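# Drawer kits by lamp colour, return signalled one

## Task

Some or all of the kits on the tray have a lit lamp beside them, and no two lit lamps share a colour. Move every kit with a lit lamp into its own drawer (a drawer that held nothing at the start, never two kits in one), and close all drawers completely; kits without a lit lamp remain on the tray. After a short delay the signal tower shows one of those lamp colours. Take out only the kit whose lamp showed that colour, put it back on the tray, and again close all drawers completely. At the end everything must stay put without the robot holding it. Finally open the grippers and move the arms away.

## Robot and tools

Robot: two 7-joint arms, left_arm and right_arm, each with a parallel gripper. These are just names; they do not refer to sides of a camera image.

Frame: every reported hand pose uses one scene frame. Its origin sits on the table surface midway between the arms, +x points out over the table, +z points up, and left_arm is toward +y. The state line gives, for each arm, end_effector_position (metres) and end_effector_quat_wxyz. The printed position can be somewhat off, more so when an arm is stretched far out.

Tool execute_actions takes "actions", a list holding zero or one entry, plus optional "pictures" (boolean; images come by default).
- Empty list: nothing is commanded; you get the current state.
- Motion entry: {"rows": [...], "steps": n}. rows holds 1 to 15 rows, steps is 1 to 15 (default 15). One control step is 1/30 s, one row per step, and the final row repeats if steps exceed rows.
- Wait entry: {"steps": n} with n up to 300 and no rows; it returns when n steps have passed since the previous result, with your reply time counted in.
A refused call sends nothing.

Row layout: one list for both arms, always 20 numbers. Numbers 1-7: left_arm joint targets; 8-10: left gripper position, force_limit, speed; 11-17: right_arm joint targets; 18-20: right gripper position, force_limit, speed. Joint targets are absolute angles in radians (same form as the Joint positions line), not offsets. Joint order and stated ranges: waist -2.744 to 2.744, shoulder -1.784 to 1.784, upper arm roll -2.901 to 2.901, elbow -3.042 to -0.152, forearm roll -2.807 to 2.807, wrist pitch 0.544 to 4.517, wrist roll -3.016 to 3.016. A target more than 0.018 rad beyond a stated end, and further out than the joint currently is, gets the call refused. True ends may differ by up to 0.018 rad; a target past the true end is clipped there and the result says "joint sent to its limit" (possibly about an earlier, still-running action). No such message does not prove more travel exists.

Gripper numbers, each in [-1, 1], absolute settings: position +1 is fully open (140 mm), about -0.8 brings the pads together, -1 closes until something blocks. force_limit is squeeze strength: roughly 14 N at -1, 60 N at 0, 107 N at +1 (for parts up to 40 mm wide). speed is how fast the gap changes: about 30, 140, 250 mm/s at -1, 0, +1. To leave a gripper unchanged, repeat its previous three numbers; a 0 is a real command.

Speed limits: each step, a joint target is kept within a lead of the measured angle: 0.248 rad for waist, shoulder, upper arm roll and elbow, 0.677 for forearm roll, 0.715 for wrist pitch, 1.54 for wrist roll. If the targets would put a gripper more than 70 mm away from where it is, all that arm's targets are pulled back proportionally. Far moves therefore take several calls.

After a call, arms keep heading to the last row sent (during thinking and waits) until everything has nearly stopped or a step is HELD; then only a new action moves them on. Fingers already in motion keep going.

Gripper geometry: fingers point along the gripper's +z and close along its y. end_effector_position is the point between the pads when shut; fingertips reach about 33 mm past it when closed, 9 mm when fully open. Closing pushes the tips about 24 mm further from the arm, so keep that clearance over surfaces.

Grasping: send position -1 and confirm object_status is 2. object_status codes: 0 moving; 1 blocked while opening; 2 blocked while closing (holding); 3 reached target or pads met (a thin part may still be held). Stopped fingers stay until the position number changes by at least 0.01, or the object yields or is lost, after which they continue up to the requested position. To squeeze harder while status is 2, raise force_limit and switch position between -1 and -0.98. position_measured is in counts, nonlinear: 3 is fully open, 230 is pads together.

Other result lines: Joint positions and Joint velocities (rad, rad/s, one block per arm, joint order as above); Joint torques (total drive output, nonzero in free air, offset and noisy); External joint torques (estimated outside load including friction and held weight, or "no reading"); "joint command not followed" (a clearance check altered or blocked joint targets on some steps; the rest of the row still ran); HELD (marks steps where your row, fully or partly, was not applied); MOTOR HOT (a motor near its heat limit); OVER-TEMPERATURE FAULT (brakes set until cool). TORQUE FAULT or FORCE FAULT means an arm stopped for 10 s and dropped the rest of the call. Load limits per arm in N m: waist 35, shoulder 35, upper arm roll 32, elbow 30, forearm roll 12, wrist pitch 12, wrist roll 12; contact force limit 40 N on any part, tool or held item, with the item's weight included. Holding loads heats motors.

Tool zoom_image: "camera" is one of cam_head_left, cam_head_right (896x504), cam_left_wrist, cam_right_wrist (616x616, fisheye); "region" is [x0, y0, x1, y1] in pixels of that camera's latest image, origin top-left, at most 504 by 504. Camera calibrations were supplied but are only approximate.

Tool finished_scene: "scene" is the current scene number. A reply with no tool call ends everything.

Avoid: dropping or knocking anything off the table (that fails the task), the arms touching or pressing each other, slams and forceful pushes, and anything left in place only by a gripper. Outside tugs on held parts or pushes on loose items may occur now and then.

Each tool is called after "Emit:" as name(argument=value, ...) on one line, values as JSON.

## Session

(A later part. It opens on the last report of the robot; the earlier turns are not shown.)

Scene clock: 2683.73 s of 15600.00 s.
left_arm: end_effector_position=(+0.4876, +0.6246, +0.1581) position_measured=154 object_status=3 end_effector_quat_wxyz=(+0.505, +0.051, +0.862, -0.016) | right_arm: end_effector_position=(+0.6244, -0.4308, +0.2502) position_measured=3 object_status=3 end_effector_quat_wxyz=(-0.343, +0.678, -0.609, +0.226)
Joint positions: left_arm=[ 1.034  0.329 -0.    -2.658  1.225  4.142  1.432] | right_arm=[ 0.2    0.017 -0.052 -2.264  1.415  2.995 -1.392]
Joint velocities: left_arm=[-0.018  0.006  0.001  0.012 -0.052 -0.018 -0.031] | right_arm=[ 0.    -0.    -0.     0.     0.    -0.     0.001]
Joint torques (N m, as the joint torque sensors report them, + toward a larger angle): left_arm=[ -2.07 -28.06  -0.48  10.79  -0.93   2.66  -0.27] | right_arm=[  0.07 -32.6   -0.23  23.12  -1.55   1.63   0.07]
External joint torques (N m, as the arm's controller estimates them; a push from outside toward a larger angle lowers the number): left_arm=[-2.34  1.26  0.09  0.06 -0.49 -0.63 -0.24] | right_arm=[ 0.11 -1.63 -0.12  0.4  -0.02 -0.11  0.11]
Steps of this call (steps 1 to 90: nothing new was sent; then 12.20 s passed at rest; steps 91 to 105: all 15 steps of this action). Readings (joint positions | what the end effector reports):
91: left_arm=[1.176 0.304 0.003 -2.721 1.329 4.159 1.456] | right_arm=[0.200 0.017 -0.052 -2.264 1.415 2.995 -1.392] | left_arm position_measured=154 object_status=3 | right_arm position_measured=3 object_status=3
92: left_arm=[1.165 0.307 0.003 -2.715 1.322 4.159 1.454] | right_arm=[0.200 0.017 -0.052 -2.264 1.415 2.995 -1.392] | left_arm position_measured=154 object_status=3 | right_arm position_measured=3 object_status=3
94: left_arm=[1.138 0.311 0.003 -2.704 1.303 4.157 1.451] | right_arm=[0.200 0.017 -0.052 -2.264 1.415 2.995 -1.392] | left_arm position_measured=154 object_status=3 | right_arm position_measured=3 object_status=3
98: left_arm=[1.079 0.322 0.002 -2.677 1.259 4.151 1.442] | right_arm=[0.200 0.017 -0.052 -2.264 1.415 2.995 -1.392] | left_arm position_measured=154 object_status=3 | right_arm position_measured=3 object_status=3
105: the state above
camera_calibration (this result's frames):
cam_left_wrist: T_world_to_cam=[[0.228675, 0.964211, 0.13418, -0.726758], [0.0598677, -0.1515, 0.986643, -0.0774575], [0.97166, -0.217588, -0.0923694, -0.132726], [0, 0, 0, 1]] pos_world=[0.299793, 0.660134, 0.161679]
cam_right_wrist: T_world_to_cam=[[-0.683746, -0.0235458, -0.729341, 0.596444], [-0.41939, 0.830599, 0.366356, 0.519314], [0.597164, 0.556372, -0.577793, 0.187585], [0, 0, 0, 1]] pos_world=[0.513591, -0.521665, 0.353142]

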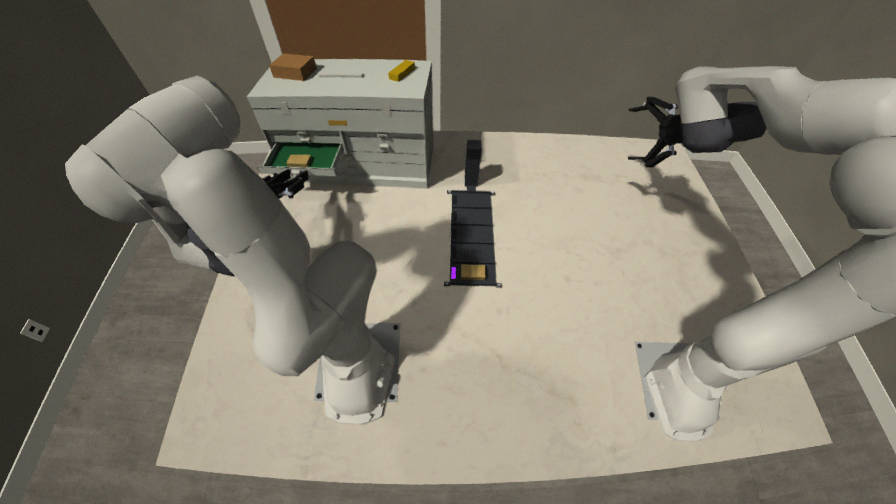

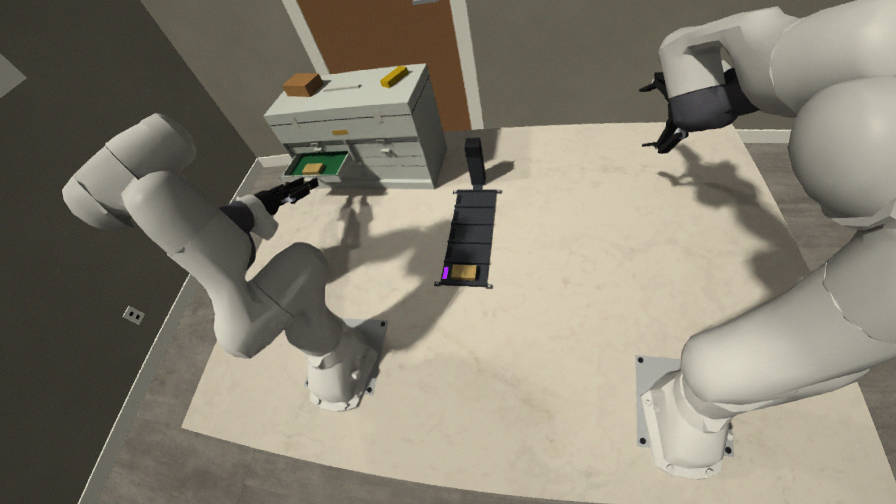

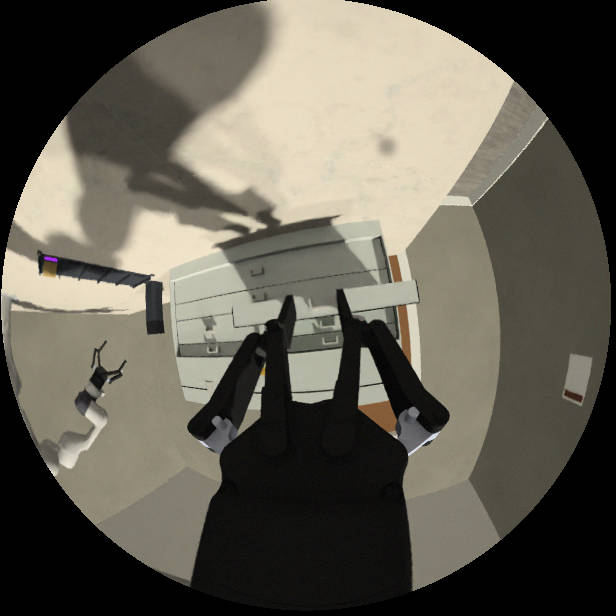

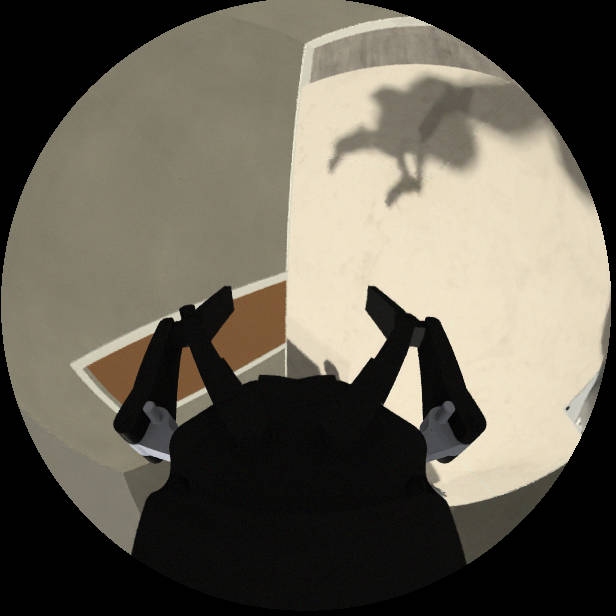

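Emit:
execute_actions(actions=[{"rows":[[1.02,0.336,0,-2.647,1.19,4.125,1.40,-0.2,0,-0.5,0.2,0.017,-0.05,-2.264,1.415,2.995,-1.392,1,0,0],[1.008,0.34,0,-2.639,1.178,4.12,1.395,-0.2,0,-0.5,0.2,0.017,-0.05,-2.264,1.415,2.995,-1.392,1,0,0],[0.995,0.344,0,-2.63,1.166,4.115,1.39,-0.2,0,-0.5,0.2,0.017,-0.05,-2.264,1.415,2.995,-1.392,1,0,0],[0.982,0.348,0,-2.621,1.156,4.11,1.385,-0.2,0,-0.5,0.2,0.017,-0.05,-2.264,1.415,2.995,-1.392,1,0,0],[0.97,0.352,0,-2.613,1.148,4.106,1.38,-0.2,0,-0.5,0.2,0.017,-0.05,-2.264,1.415,2.995,-1.392,1,0,0],[0.957,0.355,0,-2.604,1.14,4.101,1.375,-0.2,0,-0.5,0.2,0.017,-0.05,-2.264,1.415,2.995,-1.392,1,0,0],[0.946,0.36,0,-2.594,1.132,4.097,1.37,-0.2,0,-0.5,0.2,0.017,-0.05,-2.264,1.415,2.995,-1.392,1,0,0],[0.935,0.364,0,-2.584,1.124,4.092,1.365,-0.2,0,-0.5,0.2,0.017,-0.05,-2.264,1.415,2.995,-1.392,1,0,0],[0.924,0.369,0,-2.574,1.116,4.088,1.36,-0.2,0,-0.5,0.2,0.017,-0.05,-2.264,1.415,2.995,-1.392,1,0,0],[0.913,0.373,0,-2.564,1.108,4.083,1.355,-0.2,0,-0.5,0.2,0.017,-0.05,-2.264,1.415,2.995,-1.392,1,0,0],[0.902,0.378,0,-2.554,1.10,4.079,1.352,-0.2,0,-0.5,0.2,0.017,-0.05,-2.264,1.415,2.995,-1.392,1,0,0],[0.891,0.382,0,-2.544,1.094,4.077,1.352,-0.2,0,-0.5,0.2,0.017,-0.05,-2.264,1.415,2.995,-1.392,1,0,0],[0.88,0.387,0,-2.534,1.092,4.077,1.352,-0.2,0,-0.5,0.2,0.017,-0.05,-2.264,1.415,2.995,-1.392,1,0,0],[0.869,0.391,0,-2.524,1.092,4.077,1.352,-0.2,0,-0.5,0.2,0.017,-0.05,-2.264,1.415,2.995,-1.392,1,0,0]],"steps":15}], pictures=false)

Emit:
execute_actions(actions=[{"rows":[[0.858,0.397,0,-2.513,1.07,4.06,1.33,-0.2,0,-0.5,0.2,0.017,-0.05,-2.264,1.415,2.995,-1.392,1,0,0],[0.848,0.402,0,-2.502,1.063,4.053,1.322,-0.2,0,-0.5,0.2,0.017,-0.05,-2.264,1.415,2.995,-1.392,1,0,0],[0.837,0.408,0,-2.49,1.056,4.046,1.315,-0.2,0,-0.5,0.2,0.017,-0.05,-2.264,1.415,2.995,-1.392,1,0,0],[0.826,0.413,0,-2.479,1.05,4.04,1.31,-0.2,0,-0.5,0.2,0.017,-0.05,-2.264,1.415,2.995,-1.392,1,0,0],[0.815,0.419,0,-2.468,1.043,4.035,1.305,-0.2,0,-0.5,0.2,0.017,-0.05,-2.264,1.415,2.995,-1.392,1,0,0],[0.807,0.423,0,-2.459,1.037,4.03,1.30,-0.2,0,-0.5,0.2,0.017,-0.05,-2.264,1.415,2.995,-1.392,1,0,0],[0.799,0.427,0,-2.451,1.031,4.026,1.295,-0.2,0,-0.5,0.2,0.017,-0.05,-2.264,1.415,2.995,-1.392,1,0,0],[0.791,0.431,0,-2.442,1.026,4.022,1.291,-0.2,0,-0.5,0.2,0.017,-0.05,-2.264,1.415,2.995,-1.392,1,0,0],[0.783,0.435,0,-2.433,1.024,4.02,1.291,-0.2,0,-0.5,0.2,0.017,-0.05,-2.264,1.415,2.995,-1.392,1,0,0],[0.775,0.439,0,-2.425,1.024,4.02,1.291,-0.2,0,-0.5,0.2,0.017,-0.05,-2.264,1.415,2.995,-1.392,1,0,0],[0.767,0.443,0,-2.416,1.022,4.019,1.29,-0.2,0,-0.5,0.2,0.017,-0.05,-2.264,1.415,2.995,-1.392,1,0,0],[0.763,0.445,0,-2.412,1.02,4.017,1.288,-0.2,0,-0.5,0.2,0.017,-0.05,-2.264,1.415,2.995,-1.392,1,0,0],[0.758,0.448,0,-2.405,1.017,4.015,1.286,-0.2,0,-0.5,0.2,0.017,-0.05,-2.264,1.415,2.995,-1.392,1,0,0]],"steps":15}], pictures=false)

Emit:
execute_actions(actions=[{"steps":20}])

Scene clock: 2723.80 s of 15600.00 s.
left_arm: end_effector_position=(+0.5489, +0.6261, +0.1562) position_measured=154 object_status=3 end_effector_quat_wxyz=(+0.504, +0.050, +0.862, -0.013) | right_arm: end_effector_position=(+0.6244, -0.4308, +0.2502) position_measured=3 object_status=3 end_effector_quat_wxyz=(-0.343, +0.678, -0.609, +0.226)
Joint positions: left_arm=[ 0.888  0.384  0.001 -2.54   1.106  4.089  1.379] | right_arm=[ 0.2    0.017 -0.052 -2.264  1.415  2.995 -1.392]
Joint velocities: left_arm=[-0.224  0.077 -0.001  0.195 -0.105 -0.064 -0.069] | right_arm=[ 0.     0.    -0.    -0.     0.    -0.    -0.001]
Joint torques (N m, as the joint torque sensors report them, + toward a larger angle): left_arm=[ -0.83 -31.64  -0.97  11.41  -0.88   3.18  -0.22] | right_arm=[  0.3  -32.59  -0.06  23.31  -1.51   1.64  -0.02]
External joint torques (N m, as the arm's controller estimates them; a push from outside toward a larger angle lowers the number): left_arm=[-3.41  1.32 -1.9   0.45 -0.19 -0.12 -0.18] | right_arm=[ 0.32 -1.69  0.01  0.65  0.02 -0.09  0.02]
Steps of this call (steps 1 to 15: the robot went on to your last target; steps 16 to 90: nothing new was sent; then 36.57 s passed at rest; steps 91 to 105: all 15 steps of this action). Readings (joint positions | what the end effector reports):
91: left_arm=[1.031 0.331 -0.000 -2.656 1.213 4.138 1.421] | right_arm=[0.200 0.017 -0.052 -2.264 1.415 2.995 -1.392] | left_arm position_measured=154 object_status=3 | right_arm position_measured=3 object_status=3
92: left_arm=[1.026 0.333 0.000 -2.652 1.206 4.136 1.419] | right_arm=[0.200 0.017 -0.052 -2.264 1.415 2.995 -1.392] | left_arm position_measured=154 object_status=3 | right_arm position_measured=3 object_status=3
94: left_arm=[1.008 0.339 0.001 -2.640 1.189 4.130 1.414] | right_arm=[0.200 0.017 -0.052 -2.264 1.415 2.995 -1.392] | left_arm position_measured=154 object_status=3 | right_arm position_measured=3 object_status=3
98: left_arm=[0.962 0.354 0.001 -2.606 1.155 4.115 1.402] | right_arm=[0.200 0.017 -0.052 -2.264 1.415 2.995 -1.392] | left_arm position_measured=154 object_status=3 | right_arm position_measured=3 object_status=3
105: the state above

Scene clock: 2724.30 s of 15600.00 s.
left_arm: end_effector_position=(+0.6072, +0.6212, +0.1544) position_measured=154 object_status=3 end_effector_quat_wxyz=(+0.503, +0.046, +0.863, -0.014) | right_arm: end_effector_position=(+0.6244, -0.4308, +0.2502) position_measured=3 object_status=3 end_effector_quat_wxyz=(-0.343, +0.678, -0.609, +0.226)
Joint positions: left_arm=[ 0.768  0.442  0.001 -2.413  1.024  4.027  1.315] | right_arm=[ 0.2    0.017 -0.052 -2.264  1.415  2.995 -1.392]
Joint velocities: left_arm=[-0.037  0.022  0.007  0.051 -0.03  -0.031 -0.08 ] | right_arm=[ 0.     0.     0.001 -0.     0.001 -0.001 -0.   ]
Joint torques (N m, as the joint torque sensors report them, + toward a larger angle): left_arm=[ -4.51 -33.25  -0.76  16.48  -1.25   2.25  -0.2 ] | right_arm=[ -0.23 -32.9   -0.25  22.89  -1.53   1.62   0.04]
External joint torques (N m, as the arm's controller estimates them; a push from outside toward a larger angle lowers the number): left_arm=[-7.24  2.21 -2.6   2.87  0.27 -0.59 -0.15] | right_arm=[-0.37 -2.   -0.33  0.2   0.01 -0.09  0.08]
Steps of this call (steps 1 to 15: all 15 steps of this action). Readings (joint positions | what the end effector reports):
1: left_arm=[0.879 0.387 0.001 -2.532 1.099 4.085 1.375] | right_arm=[0.200 0.017 -0.052 -2.264 1.415 2.995 -1.392] | left_arm position_measured=154 object_status=3 | right_arm position_measured=3 object_status=3
2: left_arm=[0.870 0.391 0.001 -2.524 1.092 4.081 1.370] | right_arm=[0.200 0.017 -0.052 -2.264 1.415 2.995 -1.392] | left_arm position_measured=154 object_status=3 | right_arm position_measured=3 object_status=3
4: left_arm=[0.851 0.401 0.001 -2.504 1.077 4.071 1.360] | right_arm=[0.200 0.017 -0.052 -2.264 1.415 2.995 -1.392] | left_arm position_measured=154 object_status=3 | right_arm position_measured=3 object_status=3
8: left_arm=[0.812 0.419 0.001 -2.463 1.050 4.050 1.340] | right_arm=[0.200 0.017 -0.052 -2.264 1.415 2.995 -1.392] | left_arm position_measured=154 object_status=3 | right_arm position_measured=3 object_status=3
15: the state above

Scene clock: 2724.97 s of 15600.00 s.
left_arm: end_effector_position=(+0.6080, +0.6211, +0.1547) position_measured=154 object_status=3 end_effector_quat_wxyz=(+0.503, +0.038, +0.863, -0.018) | right_arm: end_effector_position=(+0.6244, -0.4308, +0.2502) position_measured=3 object_status=3 end_effector_quat_wxyz=(-0.343, +0.678, -0.609, +0.226)
Joint positions: left_arm=[ 0.766  0.443  0.002 -2.411  1.023  4.027  1.296] | right_arm=[ 0.2    0.017 -0.052 -2.264  1.415  2.995 -1.392]
Joint velocities: left_arm=[ 0.     0.001  0.    -0.001 -0.    -0.    -0.008] | right_arm=[-0.    -0.    -0.    -0.001  0.001 -0.    -0.001]
Joint torques (N m, as the joint torque sensors report them, + toward a larger angle): left_arm=[ -4.55 -31.59  -1.12  17.05  -2.11   1.56  -0.29] | right_arm=[ -0.13 -32.94   0.12  22.91  -1.49   1.65   0.03]
External joint torques (N m, as the arm's controller estimates them; a push from outside toward a larger angle lowers the number): left_arm=[-4.54  4.07 -0.09  3.17 -1.4  -1.67 -0.27] | right_arm=[-0.14 -2.09  0.17  0.27  0.05 -0.07  0.07]
Steps of this call (steps 1 to 20: the robot went on to your last target). Readings (joint positions | what the end effector reports):
1: left_arm=[0.768 0.443 0.001 -2.412 1.023 4.027 1.313] | right_arm=[0.200 0.017 -0.052 -2.264 1.415 2.995 -1.392] | left_arm position_measured=154 object_status=3 | right_arm position_measured=3 object_status=3
2: left_arm=[0.767 0.443 0.001 -2.412 1.023 4.027 1.311] | right_arm=[0.200 0.017 -0.052 -2.264 1.415 2.995 -1.392] | left_arm position_measured=154 object_status=3 | right_arm position_measured=3 object_status=3
4: left_arm=[0.767 0.443 0.002 -2.412 1.023 4.027 1.307] | right_arm=[0.200 0.017 -0.052 -2.264 1.415 2.995 -1.392] | left_arm position_measured=154 object_status=3 | right_arm position_measured=3 object_status=3
8: left_arm=[0.767 0.443 0.002 -2.411 1.023 4.027 1.302] | right_arm=[0.200 0.017 -0.052 -2.264 1.415 2.995 -1.392] | left_arm position_measured=154 object_status=3 | right_arm position_measured=3 object_status=3
20: the state above
camera_calibration (this result's frames):
cam_left_wrist: T_world_to_cam=[[0.209322, 0.970791, 0.117257, -0.740159], [0.0682104, -0.134118, 0.988615, -0.0979861], [0.975465, -0.198941, -0.0942918, -0.264365], [0, 0, 0, 1]] pos_world=[0.419494, 0.652805, 0.158732]
cam_right_wrist: T_world_to_cam=[[-0.683745, -0.0235458, -0.729341, 0.596444], [-0.41939, 0.830599, 0.366356, 0.519314], [0.597164, 0.556372, -0.577793, 0.187585], [0, 0, 0, 1]] pos_world=[0.513591, -0.521665, 0.353142]

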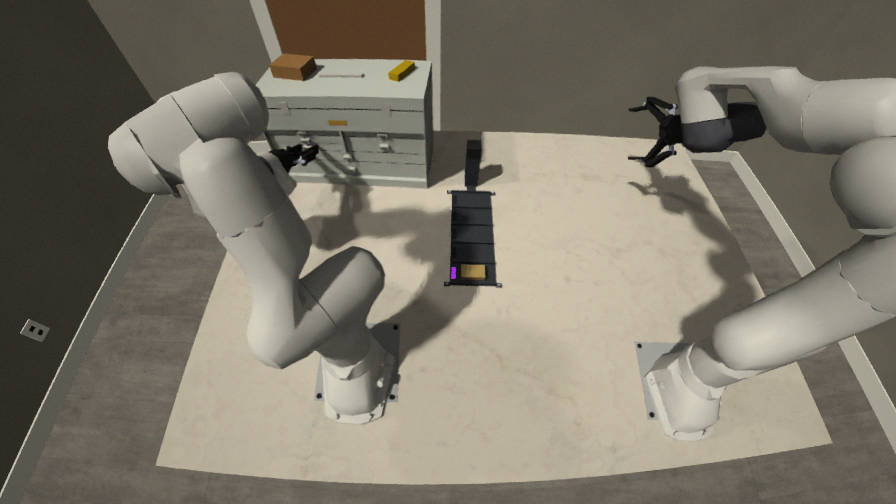

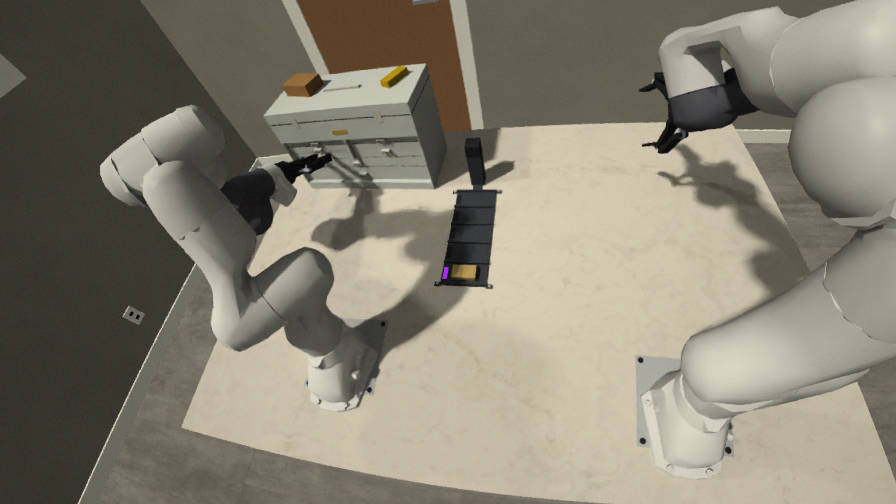

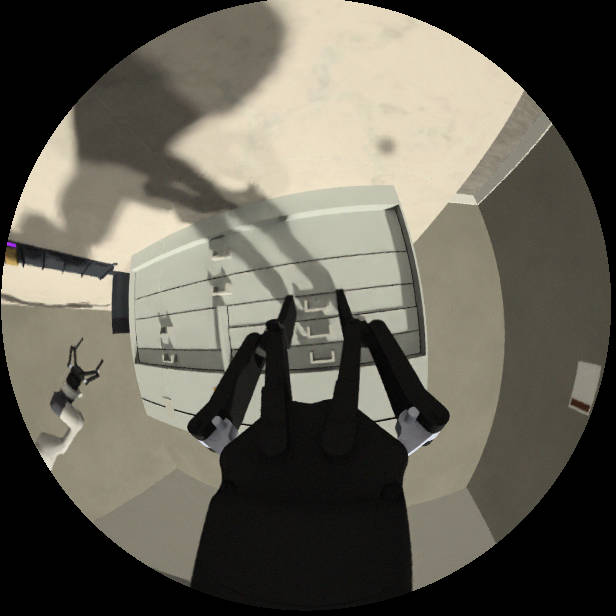

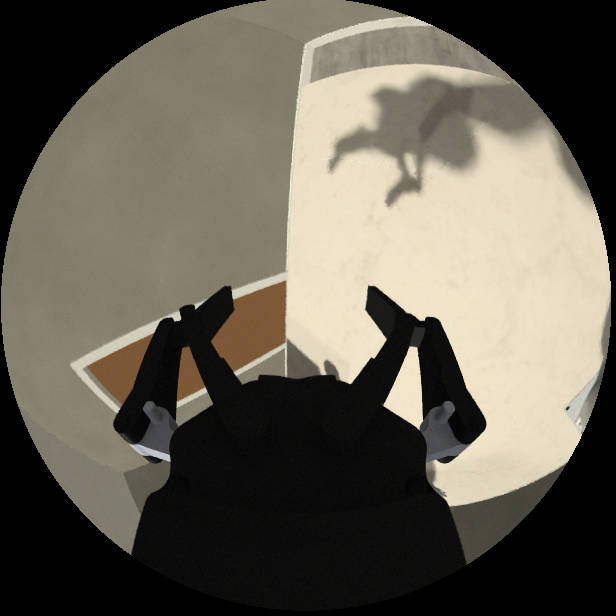

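Shut. Back off to o=.015 and think.

Emit:
execute_actions(actions=[{"rows":[[0.78,0.437,0,-2.43,1.04,4.035,1.30,-0.2,0,-0.5,0.2,0.017,-0.05,-2.264,1.415,2.995,-1.392,1,0,0],[0.79,0.432,0,-2.44,1.05,4.04,1.31,-0.2,0,-0.5,0.2,0.017,-0.05,-2.264,1.415,2.995,-1.392,1,0,0],[0.80,0.427,0,-2.45,1.056,4.045,1.315,-0.2,0,-0.5,0.2,0.017,-0.05,-2.264,1.415,2.995,-1.392,1,0,0],[0.81,0.422,0,-2.46,1.065,4.05,1.325,-0.2,0,-0.5,0.2,0.017,-0.05,-2.264,1.415,2.995,-1.392,1,0,0],[0.82,0.417,0,-2.47,1.075,4.06,1.335,-0.2,0,-0.5,0.2,0.017,-0.05,-2.264,1.415,2.995,-1.392,1,0,0],[0.832,0.411,0,-2.482,1.085,4.068,1.345,-0.2,0,-0.5,0.2,0.017,-0.05,-2.264,1.415,2.995,-1.392,1,0,0],[0.845,0.405,0,-2.496,1.092,4.077,1.352,-0.2,0,-0.5,0.2,0.017,-0.05,-2.264,1.415,2.995,-1.392,1,0,0],[0.858,0.398,0,-2.51,1.092,4.077,1.352,-0.2,0,-0.5,0.2,0.017,-0.05,-2.264,1.415,2.995,-1.392,1,0,0],[0.872,0.391,0,-2.524,1.092,4.077,1.352,-0.2,0,-0.5,0.2,0.017,-0.05,-2.264,1.415,2.995,-1.392,1,0,0]],"steps":15}], pictures=false)

Scene clock: 2739.70 s of 15600.00 s.
left_arm: end_effector_position=(+0.5569, +0.6289, +0.1516) position_measured=154 object_status=3 end_effector_quat_wxyz=(+0.499, +0.028, +0.866, -0.020) | right_arm: end_effector_position=(+0.6244, -0.4308, +0.2502) position_measured=3 object_status=3 end_effector_quat_wxyz=(-0.343, +0.678, -0.609, +0.226)
Joint positions: left_arm=[ 0.869  0.394  0.001 -2.521  1.086  4.068  1.33 ] | right_arm=[ 0.2    0.017 -0.052 -2.264  1.415  2.995 -1.392]
Joint velocities: left_arm=[ 0.009 -0.014  0.001 -0.025  0.025  0.032  0.05 ] | right_arm=[ 0.    -0.    -0.    -0.001 -0.001  0.    -0.   ]
Joint torques (N m, as the joint torque sensors report them, + toward a larger angle): left_arm=[  1.14 -34.93  -1.    11.78   0.3    4.03   0.37] | right_arm=[  0.22 -32.79  -0.16  22.94  -1.56   1.62   0.05]
External joint torques (N m, as the arm's controller estimates them; a push from outside toward a larger angle lowers the number): left_arm=[ 1.45 -2.    0.38 -0.99  0.9   0.78  0.4 ] | right_arm=[ 0.24 -1.91 -0.08  0.31 -0.03 -0.11  0.09]
Steps of this call (steps 1 to 15: the robot went on to your last target; steps 16 to 90: nothing new was sent; then 11.23 s passed at rest; steps 91 to 105: all 15 steps of this action). Readings (joint positions | what the end effector reports):
91: left_arm=[0.769 0.441 0.001 -2.415 1.026 4.028 1.294] | right_arm=[0.200 0.017 -0.052 -2.264 1.415 2.995 -1.392] | left_arm position_measured=154 object_status=3 | right_arm position_measured=3 object_status=3
92: left_arm=[0.774 0.438 0.001 -2.422 1.031 4.030 1.295] | right_arm=[0.200 0.017 -0.052 -2.264 1.415 2.995 -1.392] | left_arm position_measured=154 object_status=3 | right_arm position_measured=3 object_status=3
94: left_arm=[0.788 0.432 0.001 -2.439 1.042 4.034 1.298] | right_arm=[0.200 0.017 -0.052 -2.264 1.415 2.995 -1.392] | left_arm position_measured=154 object_status=3 | right_arm position_measured=3 object_status=3
98: left_arm=[0.829 0.413 0.000 -2.482 1.071 4.052 1.313] | right_arm=[0.200 0.017 -0.052 -2.264 1.415 2.995 -1.392] | left_arm position_measured=154 object_status=3 | right_arm position_measured=3 object_status=3
105: the state above

Emit:
execute_actions(actions=[{"rows":[[0.876,0.37,0,-2.524,1.13,4.06,1.30,-0.2,0,-0.5,0.2,0.017,-0.05,-2.264,1.415,2.995,-1.392,1,0,0],[0.88,0.35,0,-2.524,1.15,4.05,1.27,-0.2,0,-0.5,0.2,0.017,-0.05,-2.264,1.415,2.995,-1.392,1,0,0],[0.883,0.33,0,-2.524,1.162,4.042,1.25,-0.2,0,-0.5,0.2,0.017,-0.05,-2.264,1.415,2.995,-1.392,1,0,0],[0.886,0.307,0,-2.524,1.162,4.042,1.25,-0.2,0,-0.5,0.2,0.017,-0.05,-2.264,1.415,2.995,-1.392,1,0,0]],"steps":15}], pictures=false)

Emit:
execute_actions(actions=[{"steps":30}])

Scene clock: 2768.73 s of 15600.00 s.
left_arm: end_effector_position=(+0.5560, +0.6278, +0.1848) position_measured=154 object_status=3 end_effector_quat_wxyz=(+0.504, +0.047, +0.862, -0.011) | right_arm: end_effector_position=(+0.6244, -0.4308, +0.2502) position_measured=3 object_status=3 end_effector_quat_wxyz=(-0.343, +0.678, -0.609, +0.226)
Joint positions: left_arm=[ 0.883  0.309  0.001 -2.523  1.158  4.048  1.276] | right_arm=[ 0.2    0.017 -0.052 -2.264  1.415  2.995 -1.392]
Joint velocities: left_arm=[-0.001  0.    -0.     0.001  0.014 -0.012 -0.061] | right_arm=[ 0.     0.001 -0.002  0.001  0.    -0.     0.   ]
Joint torques (N m, as the joint torque sensors report them, + toward a larger angle): left_arm=[  1.19 -32.64  -1.46  12.72  -0.07   2.61  -0.34] | right_arm=[  0.02 -32.77  -0.22  23.    -1.51   1.7    0.01]
External joint torques (N m, as the arm's controller estimates them; a push from outside toward a larger angle lowers the number): left_arm=[ 1.19 -0.87 -0.64 -1.2   0.8  -0.59 -0.32] | right_arm=[ 0.11 -1.83 -0.08  0.29  0.02 -0.04  0.06]
Steps of this call (steps 1 to 30: the robot went on to your last target; steps 31 to 90: nothing new was sent; then 25.53 s passed at rest; steps 91 to 105: all 15 steps of this action). Readings (joint positions | what the end effector reports):
91: left_arm=[0.870 0.390 0.001 -2.523 1.098 4.071 1.342] | right_arm=[0.200 0.017 -0.052 -2.264 1.415 2.995 -1.392] | left_arm position_measured=154 object_status=3 | right_arm position_measured=3 object_status=3
92: left_arm=[0.872 0.381 0.001 -2.525 1.109 4.067 1.335] | right_arm=[0.200 0.017 -0.052 -2.264 1.415 2.995 -1.392] | left_arm position_measured=154 object_status=3 | right_arm position_measured=3 object_status=3
94: left_arm=[0.877 0.352 0.001 -2.526 1.131 4.059 1.320] | right_arm=[0.200 0.017 -0.052 -2.264 1.415 2.995 -1.392] | left_arm position_measured=154 object_status=3 | right_arm position_measured=3 object_status=3
98: left_arm=[0.882 0.312 0.001 -2.523 1.149 4.054 1.297] | right_arm=[0.200 0.017 -0.052 -2.264 1.415 2.995 -1.392] | left_arm position_measured=154 object_status=3 | right_arm position_measured=3 object_status=3
105: the state above

Scene clock: 2769.73 s of 15600.00 s.
left_arm: end_effector_position=(+0.5557, +0.6277, +0.1840) position_measured=154 object_status=3 end_effector_quat_wxyz=(+0.503, +0.039, +0.863, -0.016) | right_arm: end_effector_position=(+0.6244, -0.4308, +0.2502) position_measured=3 object_status=3 end_effector_quat_wxyz=(-0.343, +0.678, -0.609, +0.226)
Joint positions: left_arm=[ 0.883  0.309  0.001 -2.523  1.159  4.046  1.257] | right_arm=[ 0.2    0.017 -0.052 -2.264  1.415  2.995 -1.392]
Joint velocities: left_arm=[-0.001 -0.001  0.     0.     0.001 -0.001 -0.003] | right_arm=[ 0.    -0.001  0.001  0.001  0.     0.    -0.   ]
Joint torques (N m, as the joint torque sensors report them, + toward a larger angle): left_arm=[  1.14 -33.12  -1.43  12.99   0.04   2.71  -0.22] | right_arm=[  0.45 -32.95  -0.04  23.58  -1.51   1.62  -0.02]
External joint torques (N m, as the arm's controller estimates them; a push from outside toward a larger angle lowers the number): left_arm=[ 1.13 -1.31 -0.63 -0.96  0.91 -0.49 -0.2 ] | right_arm=[ 0.27 -1.98 -0.15  0.83  0.04 -0.09  0.03]
Steps of this call (steps 1 to 30: the robot went on to your last target). Readings (joint positions | what the end effector reports):
1: left_arm=[0.883 0.309 0.001 -2.523 1.158 4.048 1.274] | right_arm=[0.200 0.017 -0.052 -2.264 1.415 2.995 -1.392] | left_arm position_measured=154 object_status=3 | right_arm position_measured=3 object_status=3
2: left_arm=[0.883 0.309 0.001 -2.523 1.158 4.048 1.272] | right_arm=[0.200 0.017 -0.052 -2.264 1.415 2.995 -1.392] | left_arm position_measured=154 object_status=3 | right_arm position_measured=3 object_status=3
4: left_arm=[0.883 0.309 0.001 -2.523 1.159 4.047 1.269] | right_arm=[0.200 0.017 -0.052 -2.264 1.415 2.995 -1.392] | left_arm position_measured=154 object_status=3 | right_arm position_measured=3 object_status=3
8: left_arm=[0.883 0.309 0.001 -2.523 1.159 4.047 1.265] | right_arm=[0.200 0.017 -0.052 -2.264 1.415 2.995 -1.392] | left_arm position_measured=154 object_status=3 | right_arm position_measured=3 object_status=3
30: the state above
All arms were judged still, so your last target was given up. Only a new action makes them travel on or press farther. Fingers that are still opening or closing keep moving.
camera_calibration (this result's frames):
cam_left_wrist: T_world_to_cam=[[0.208936, 0.970185, 0.122828, -0.739499], [0.0671017, -0.139527, 0.987942, -0.118434], [0.975624, -0.198175, -0.0942533, -0.20983], [0, 0, 0, 1]] pos_world=[0.36717, 0.659343, 0.188061]
cam_right_wrist: T_world_to_cam=[[-0.683746, -0.0235456, -0.729341, 0.596444], [-0.419389, 0.830599, 0.366357, 0.519314], [0.597164, 0.556372, -0.577793, 0.187585], [0, 0, 0, 1]] pos_world=[0.513591, -0.521665, 0.353142]

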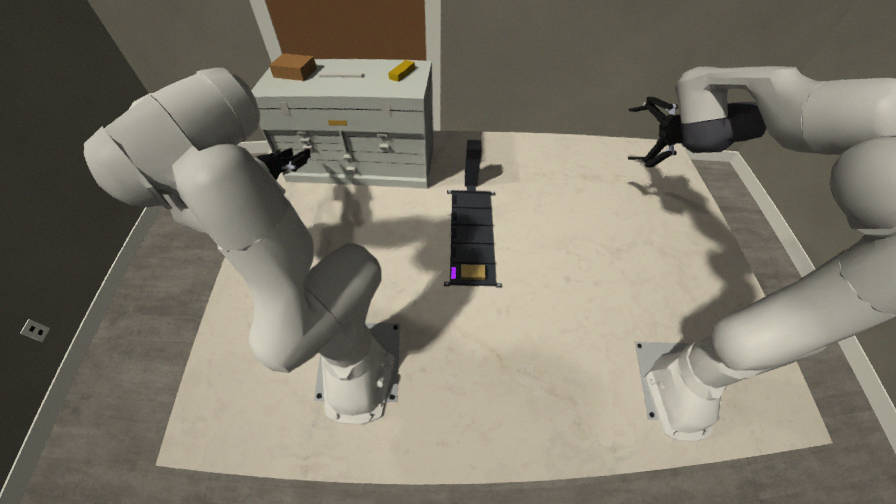

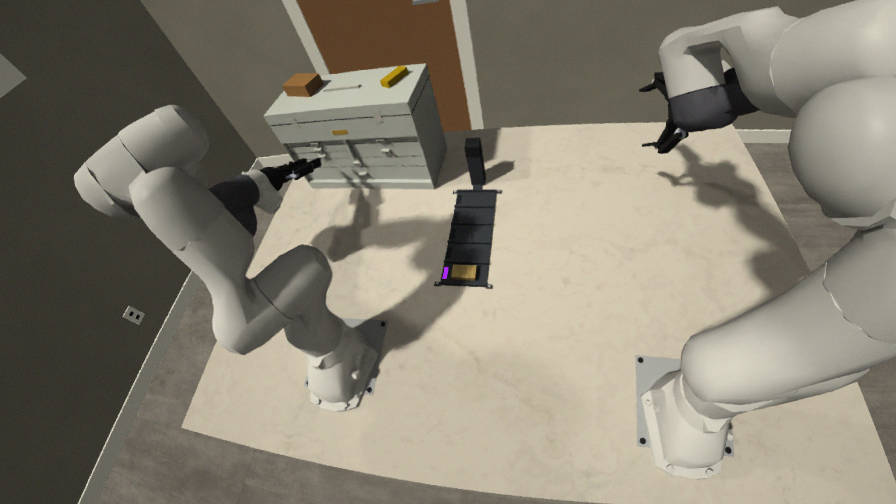

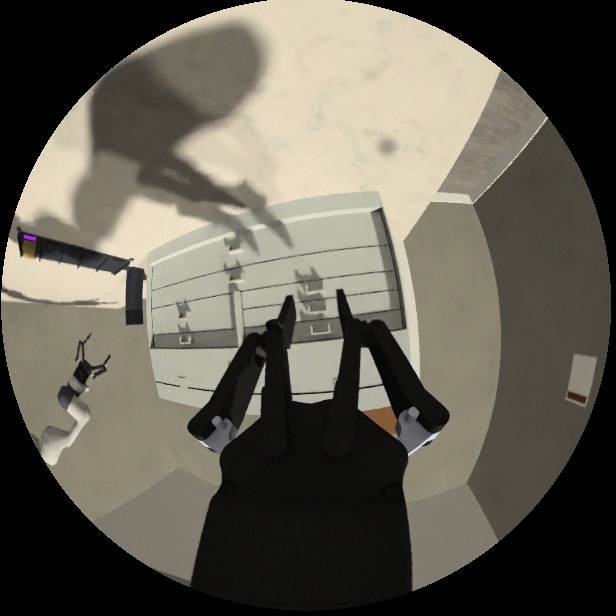

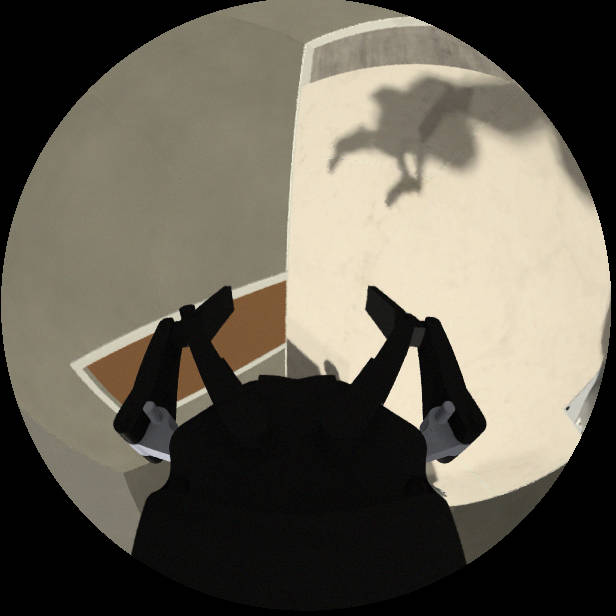

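Emit:
execute_actions(actions=[{"rows":[[0.87,0.313,0,-2.513,1.145,4.03,1.235,-0.2,0,-0.5,0.2,0.017,-0.05,-2.264,1.415,2.995,-1.392,1,0,0],[0.86,0.319,0,-2.502,1.138,4.022,1.228,-0.2,0,-0.5,0.2,0.017,-0.05,-2.264,1.415,2.995,-1.392,1,0,0],[0.849,0.325,0,-2.491,1.13,4.015,1.222,-0.2,0,-0.5,0.2,0.017,-0.05,-2.264,1.415,2.995,-1.392,1,0,0],[0.838,0.332,0,-2.48,1.122,4.008,1.216,-0.2,0,-0.5,0.2,0.017,-0.05,-2.264,1.415,2.995,-1.392,1,0,0],[0.828,0.338,0,-2.47,1.115,4.002,1.21,-0.2,0,-0.5,0.2,0.017,-0.05,-2.264,1.415,2.995,-1.392,1,0,0],[0.818,0.343,0,-2.46,1.108,3.996,1.205,-0.2,0,-0.5,0.2,0.017,-0.05,-2.264,1.415,2.995,-1.392,1,0,0],[0.808,0.349,0,-2.449,1.102,3.99,1.20,-0.2,0,-0.5,0.2,0.017,-0.05,-2.264,1.415,2.995,-1.392,1,0,0],[0.799,0.354,0,-2.439,1.096,3.985,1.199,-0.2,0,-0.5,0.2,0.017,-0.05,-2.264,1.415,2.995,-1.392,1,0,0],[0.789,0.359,0,-2.429,1.096,3.985,1.199,-0.2,0,-0.5,0.2,0.017,-0.05,-2.264,1.415,2.995,-1.392,1,0,0],[0.78,0.364,0,-2.419,1.096,3.985,1.199,-0.2,0,-0.5,0.2,0.017,-0.05,-2.264,1.415,2.995,-1.392,1,0,0]],"steps":15}], pictures=false)

Emit:
execute_actions(actions=[{"steps":25}])

Emit:
zoom_image(camera="cam_left_wrist", region=[240, 260, 400, 380])

Scene clock: 2798.47 s of 15600.00 s.
left_arm: end_effector_position=(+0.6030, +0.6176, +0.1820) position_measured=154 object_status=3 end_effector_quat_wxyz=(+0.502, +0.045, +0.864, -0.018) | right_arm: end_effector_position=(+0.6244, -0.4308, +0.2502) position_measured=3 object_status=3 end_effector_quat_wxyz=(-0.343, +0.678, -0.609, +0.226)
Joint positions: left_arm=[ 0.783  0.361 -0.    -2.423  1.102  3.995  1.219] | right_arm=[ 0.2    0.017 -0.052 -2.264  1.415  2.995 -1.392]
Joint velocities: left_arm=[-0.017  0.016  0.     0.029 -0.025 -0.035 -0.042] | right_arm=[ 0.     0.001  0.001 -0.     0.001 -0.001  0.001]
Joint torques (N m, as the joint torque sensors report them, + toward a larger angle): left_arm=[ -1.27 -32.84  -0.71  15.07  -1.53   2.52  -0.3 ] | right_arm=[  0.41 -32.85   0.1   23.11  -1.56   1.66   0.06]
External joint torques (N m, as the arm's controller estimates them; a push from outside toward a larger angle lowers the number): left_arm=[-2.03  1.66 -0.68  0.32 -0.52 -0.68 -0.28] | right_arm=[ 0.28 -2.07  0.04  0.49 -0.02 -0.05  0.1 ]
Steps of this call (steps 1 to 90: nothing new was sent; then 25.23 s passed at rest; steps 91 to 105: all 15 steps of this action). Readings (joint positions | what the end effector reports):
91: left_arm=[0.881 0.309 0.001 -2.521 1.157 4.044 1.255] | right_arm=[0.200 0.017 -0.052 -2.264 1.415 2.995 -1.392] | left_arm position_measured=154 object_status=3 | right_arm position_measured=3 object_status=3
92: left_arm=[0.877 0.311 0.001 -2.516 1.153 4.041 1.253] | right_arm=[0.200 0.017 -0.052 -2.264 1.415 2.995 -1.392] | left_arm position_measured=154 object_status=3 | right_arm position_measured=3 object_status=3
94: left_arm=[0.862 0.319 0.002 -2.500 1.143 4.033 1.248] | right_arm=[0.200 0.017 -0.052 -2.264 1.415 2.995 -1.392] | left_arm position_measured=154 object_status=3 | right_arm position_measured=3 object_status=3
98: left_arm=[0.822 0.341 0.002 -2.462 1.118 4.013 1.234] | right_arm=[0.200 0.017 -0.052 -2.264 1.415 2.995 -1.392] | left_arm position_measured=154 object_status=3 | right_arm position_measured=3 object_status=3
105: the state above

Scene clock: 2799.30 s of 15600.00 s.
left_arm: end_effector_position=(+0.6035, +0.6195, +0.1807) position_measured=154 object_status=3 end_effector_quat_wxyz=(+0.500, +0.039, +0.865, -0.019) | right_arm: end_effector_position=(+0.6244, -0.4308, +0.2502) position_measured=3 object_status=3 end_effector_quat_wxyz=(-0.343, +0.678, -0.609, +0.226)
Joint positions: left_arm=[ 0.783  0.362 -0.    -2.421  1.099  3.989  1.207] | right_arm=[ 0.2    0.017 -0.052 -2.264  1.415  2.995 -1.392]
Joint velocities: left_arm=[-0.001  0.001  0.     0.001  0.    -0.001 -0.004] | right_arm=[ 0.     0.    -0.001  0.001 -0.     0.    -0.001]
Joint torques (N m, as the joint torque sensors report them, + toward a larger angle): left_arm=[ -1.97 -32.92  -1.05  15.21  -1.49   2.67  -0.25] | right_arm=[  0.38 -32.46   0.08  23.33  -1.58   1.63   0.03]
External joint torques (N m, as the arm's controller estimates them; a push from outside toward a larger angle lowers the number): left_arm=[-1.95  1.52 -0.11  0.24 -0.54 -0.51 -0.22] | right_arm=[ 0.48 -1.6   0.24  0.67 -0.05 -0.11  0.07]
Steps of this call (steps 1 to 25: the robot went on to your last target). Readings (joint positions | what the end effector reports):
1: left_arm=[0.783 0.361 -0.000 -2.422 1.101 3.994 1.218] | right_arm=[0.200 0.017 -0.052 -2.264 1.415 2.995 -1.392] | left_arm position_measured=154 object_status=3 | right_arm position_measured=3 object_status=3
2: left_arm=[0.783 0.361 -0.000 -2.421 1.101 3.993 1.216] | right_arm=[0.200 0.017 -0.052 -2.264 1.415 2.995 -1.392] | left_arm position_measured=154 object_status=3 | right_arm position_measured=3 object_status=3
4: left_arm=[0.783 0.362 -0.000 -2.421 1.100 3.992 1.214] | right_arm=[0.200 0.017 -0.052 -2.264 1.415 2.995 -1.392] | left_arm position_measured=154 object_status=3 | right_arm position_measured=3 object_status=3
8: left_arm=[0.783 0.362 -0.000 -2.421 1.099 3.990 1.211] | right_arm=[0.200 0.017 -0.052 -2.264 1.415 2.995 -1.392] | left_arm position_measured=154 object_status=3 | right_arm position_measured=3 object_status=3
25: the state above
camera_calibration (this result's frames):
cam_left_wrist: T_world_to_cam=[[0.212223, 0.970493, 0.11448, -0.741742], [0.075232, -0.133026, 0.988253, -0.12849], [0.974321, -0.201118, -0.101243, -0.254563], [0, 0, 0, 1]] pos_world=[0.415108, 0.651566, 0.186122]
cam_right_wrist: T_world_to_cam=[[-0.683746, -0.0235458, -0.729341, 0.596444], [-0.41939, 0.830599, 0.366356, 0.519314], [0.597164, 0.556372, -0.577793, 0.187585], [0, 0, 0, 1]] pos_world=[0.513591, -0.521665, 0.353142]

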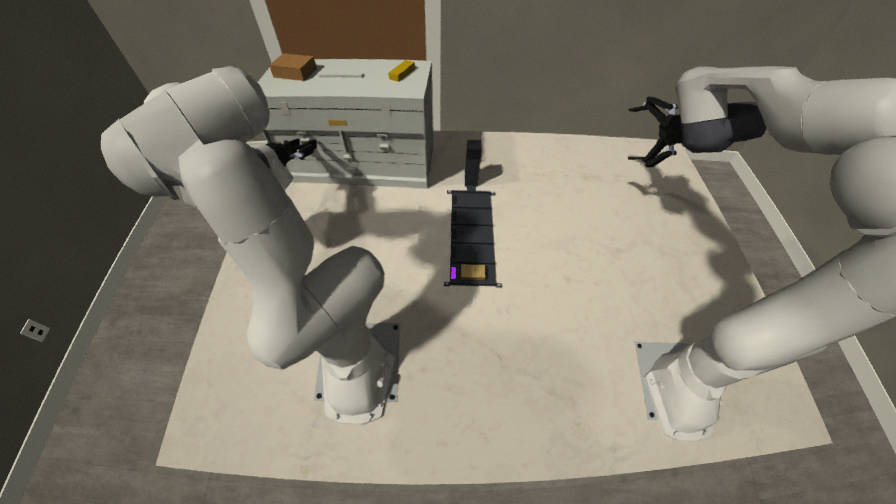

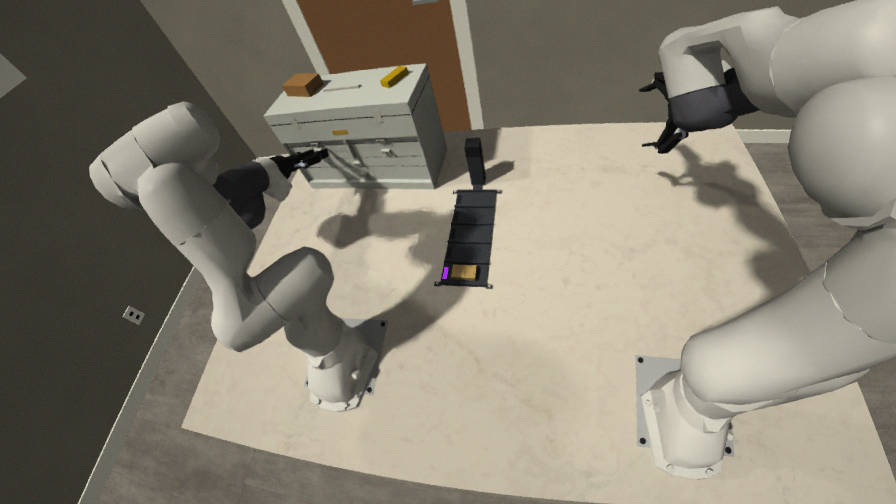

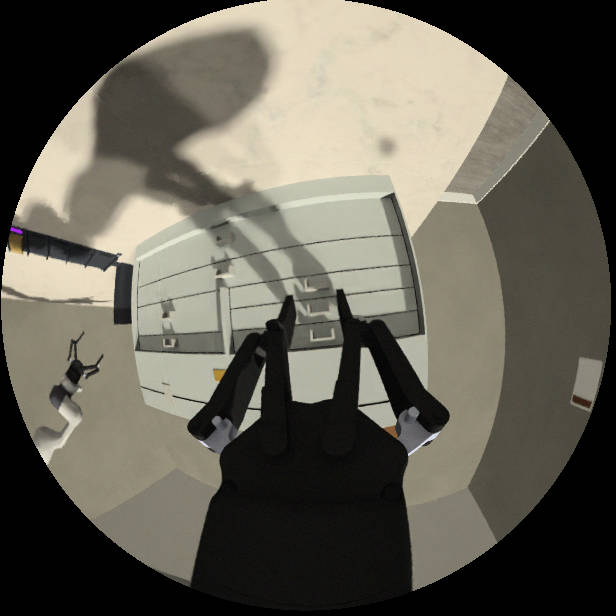

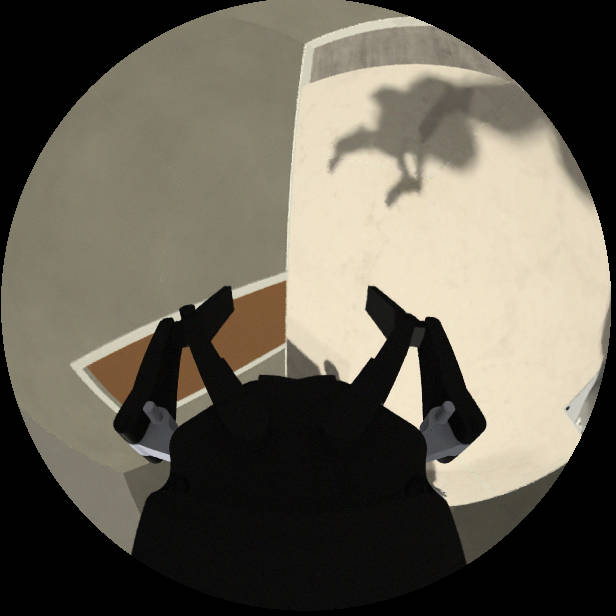

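Region (240, 260, 400, 380) of cam_left_wrist's 616x616 image, scaled by 3.150, with more detail than that image has; it fills the top 378 rows of this view, and the rest is white.

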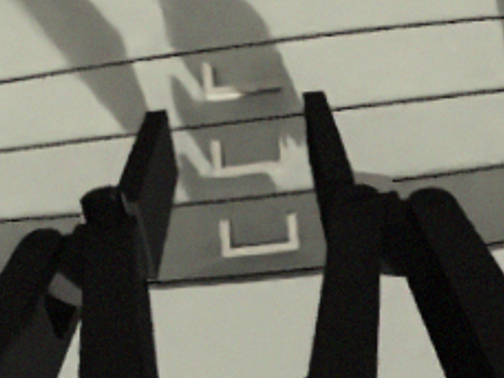

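Emit:
execute_actions(actions=[{"rows":[[0.79,0.358,0,-2.415,1.096,3.987,1.199,-0.2,0,-0.5,0.2,0.017,-0.05,-2.264,1.415,2.995,-1.392,1,0,0]],"steps":12}], pictures=false)

Emit:
execute_actions(actions=[{"rows":[[0.79,0.358,0,-2.415,1.096,3.987,1.199,-1,0,-0.5,0.2,0.017,-0.05,-2.264,1.415,2.995,-1.392,1,0,0]],"steps":15}], pictures=false)

Emit:
execute_actions(actions=[{"steps":10}], pictures=false)

Scene clock: 2812.00 s of 15600.00 s.
left_arm: end_effector_position=(+0.6039, +0.6235, +0.1834) position_measured=154 object_status=3 end_effector_quat_wxyz=(+0.501, +0.037, +0.864, -0.017) | right_arm: end_effector_position=(+0.6244, -0.4308, +0.2502) position_measured=3 object_status=3 end_effector_quat_wxyz=(-0.343, +0.678, -0.609, +0.226)
Joint positions: left_arm=[ 0.787  0.36  -0.    -2.417  1.099  3.989  1.206] | right_arm=[ 0.2    0.017 -0.052 -2.264  1.415  2.995 -1.392]
Joint velocities: left_arm=[ 0.002 -0.    -0.001  0.002  0.002 -0.001 -0.002] | right_arm=[ 0.001  0.001 -0.001  0.     0.001 -0.001  0.001]
Joint torques (N m, as the joint torque sensors report them, + toward a larger angle): left_arm=[  0.55 -35.82  -0.07  15.01  -1.52   2.88  -0.3 ] | right_arm=[  0.02 -32.66  -0.17  23.09  -1.52   1.66   0.02]
External joint torques (N m, as the arm's controller estimates them; a push from outside toward a larger angle lowers the number): left_arm=[ 0.43 -1.29  0.75 -0.1  -0.53 -0.29 -0.27] | right_arm=[ 0.02 -1.78 -0.1   0.42  0.01 -0.06  0.06]
Steps of this call (steps 1 to 15: the robot went on to your last target; steps 16 to 90: nothing new was sent; then 9.30 s passed at rest; steps 91 to 102: all 12 steps of this action). Readings (joint positions | what the end effector reports):
91: left_arm=[0.783 0.362 -0.000 -2.420 1.099 3.989 1.206] | right_arm=[0.200 0.017 -0.052 -2.264 1.415 2.995 -1.392] | left_arm position_measured=154 object_status=3 | right_arm position_measured=3 object_status=3
92: left_arm=[0.784 0.362 -0.000 -2.419 1.099 3.989 1.206] | right_arm=[0.200 0.017 -0.052 -2.264 1.415 2.995 -1.392] | left_arm position_measured=154 object_status=3 | right_arm position_measured=3 object_status=3
94: left_arm=[0.786 0.361 -0.000 -2.417 1.099 3.989 1.206] | right_arm=[0.200 0.017 -0.052 -2.264 1.415 2.995 -1.392] | left_arm position_measured=154 object_status=3 | right_arm position_measured=3 object_status=3
98: left_arm=[0.787 0.360 -0.000 -2.417 1.099 3.989 1.206] | right_arm=[0.200 0.017 -0.052 -2.264 1.415 2.995 -1.392] | left_arm position_measured=154 object_status=3 | right_arm position_measured=3 object_status=3
102: the state above

Scene clock: 2812.50 s of 15600.00 s.
left_arm: end_effector_position=(+0.6040, +0.6231, +0.1836) position_measured=193 object_status=2 end_effector_quat_wxyz=(+0.502, +0.037, +0.864, -0.017) | right_arm: end_effector_position=(+0.6244, -0.4308, +0.2502) position_measured=3 object_status=3 end_effector_quat_wxyz=(-0.343, +0.678, -0.609, +0.226)
Joint positions: left_arm=[ 0.787  0.36  -0.001 -2.417  1.099  3.989  1.205] | right_arm=[ 0.2    0.017 -0.052 -2.264  1.415  2.995 -1.392]
Joint velocities: left_arm=[-0.    -0.     0.    -0.     0.    -0.    -0.002] | right_arm=[-0.001 -0.     0.001 -0.001  0.    -0.     0.   ]
Joint torques (N m, as the joint torque sensors report them, + toward a larger angle): left_arm=[  0.5  -35.84  -0.88  15.07  -1.59   2.9   -0.18] | right_arm=[  0.15 -32.92  -0.28  23.2   -1.56   1.59   0.03]
External joint torques (N m, as the arm's controller estimates them; a push from outside toward a larger angle lowers the number): left_arm=[ 0.45 -1.31  0.   -0.05 -0.6  -0.27 -0.15] | right_arm=[ 0.19 -1.96 -0.18  0.49 -0.03 -0.14  0.07]
Steps of this call (steps 1 to 15: all 15 steps of this action). Readings (joint positions | what the end effector reports):
1: left_arm=[0.787 0.360 -0.000 -2.417 1.099 3.989 1.206] | right_arm=[0.200 0.017 -0.052 -2.264 1.415 2.995 -1.392] | left_arm position_measured=154 object_status=0 | right_arm position_measured=3 object_status=3
2: left_arm=[0.787 0.360 -0.000 -2.416 1.099 3.989 1.206] | right_arm=[0.200 0.017 -0.052 -2.264 1.415 2.995 -1.392] | left_arm position_measured=158 object_status=0 | right_arm position_measured=3 object_status=3
4: left_arm=[0.787 0.360 -0.000 -2.416 1.099 3.989 1.206] | right_arm=[0.200 0.017 -0.052 -2.264 1.415 2.995 -1.392] | left_arm position_measured=167 object_status=0 | right_arm position_measured=3 object_status=3
8: left_arm=[0.787 0.360 -0.001 -2.417 1.099 3.989 1.206] | right_arm=[0.200 0.017 -0.052 -2.264 1.415 2.995 -1.392] | left_arm position_measured=186 object_status=0 | right_arm position_measured=3 object_status=3
15: the state above

Scene clock: 2812.83 s of 15600.00 s.
left_arm: end_effector_position=(+0.6040, +0.6231, +0.1836) position_measured=193 object_status=2 end_effector_quat_wxyz=(+0.502, +0.037, +0.864, -0.017) | right_arm: end_effector_position=(+0.6244, -0.4308, +0.2502) position_measured=3 object_status=3 end_effector_quat_wxyz=(-0.343, +0.678, -0.609, +0.226)
Joint positions: left_arm=[ 0.787  0.36  -0.001 -2.417  1.099  3.989  1.205] | right_arm=[ 0.2    0.017 -0.052 -2.264  1.415  2.995 -1.392]
Joint velocities: left_arm=[-0.    -0.    -0.    -0.001 -0.     0.001 -0.001] | right_arm=[ 0.    -0.     0.001 -0.    -0.002 -0.    -0.001]
Joint torques (N m, as the joint torque sensors report them, + toward a larger angle): left_arm=[  1.23 -35.2   -0.49  15.98  -1.64   2.98  -0.29] | right_arm=[  0.02 -32.9   -0.04  22.87  -1.52   1.6    0.02]
External joint torques (N m, as the arm's controller estimates them; a push from outside toward a larger angle lowers the number): left_arm=[ 1.2  -0.71  0.42  0.87 -0.65 -0.21 -0.27] | right_arm=[-0.04 -2.03 -0.03  0.2   0.02 -0.12  0.06]
Steps of this call (steps 1 to 10: the robot went on to your last target). Readings (joint positions | what the end effector reports):
1: left_arm=[0.787 0.360 -0.001 -2.417 1.099 3.989 1.205] | right_arm=[0.200 0.017 -0.052 -2.264 1.415 2.995 -1.392] | left_arm position_measured=193 object_status=2 | right_arm position_measured=3 object_status=3
2: left_arm=[0.787 0.360 -0.001 -2.417 1.099 3.989 1.205] | right_arm=[0.200 0.017 -0.052 -2.264 1.415 2.995 -1.392] | left_arm position_measured=193 object_status=2 | right_arm position_measured=3 object_status=3
4: left_arm=[0.787 0.360 -0.001 -2.417 1.099 3.989 1.205] | right_arm=[0.200 0.017 -0.052 -2.264 1.415 2.995 -1.392] | left_arm position_measured=193 object_status=2 | right_arm position_measured=3 object_status=3
8: left_arm=[0.787 0.360 -0.001 -2.417 1.099 3.989 1.205] | right_arm=[0.200 0.017 -0.052 -2.264 1.415 2.995 -1.392] | left_arm position_measured=193 object_status=2 | right_arm position_measured=3 object_status=3
10: the state above


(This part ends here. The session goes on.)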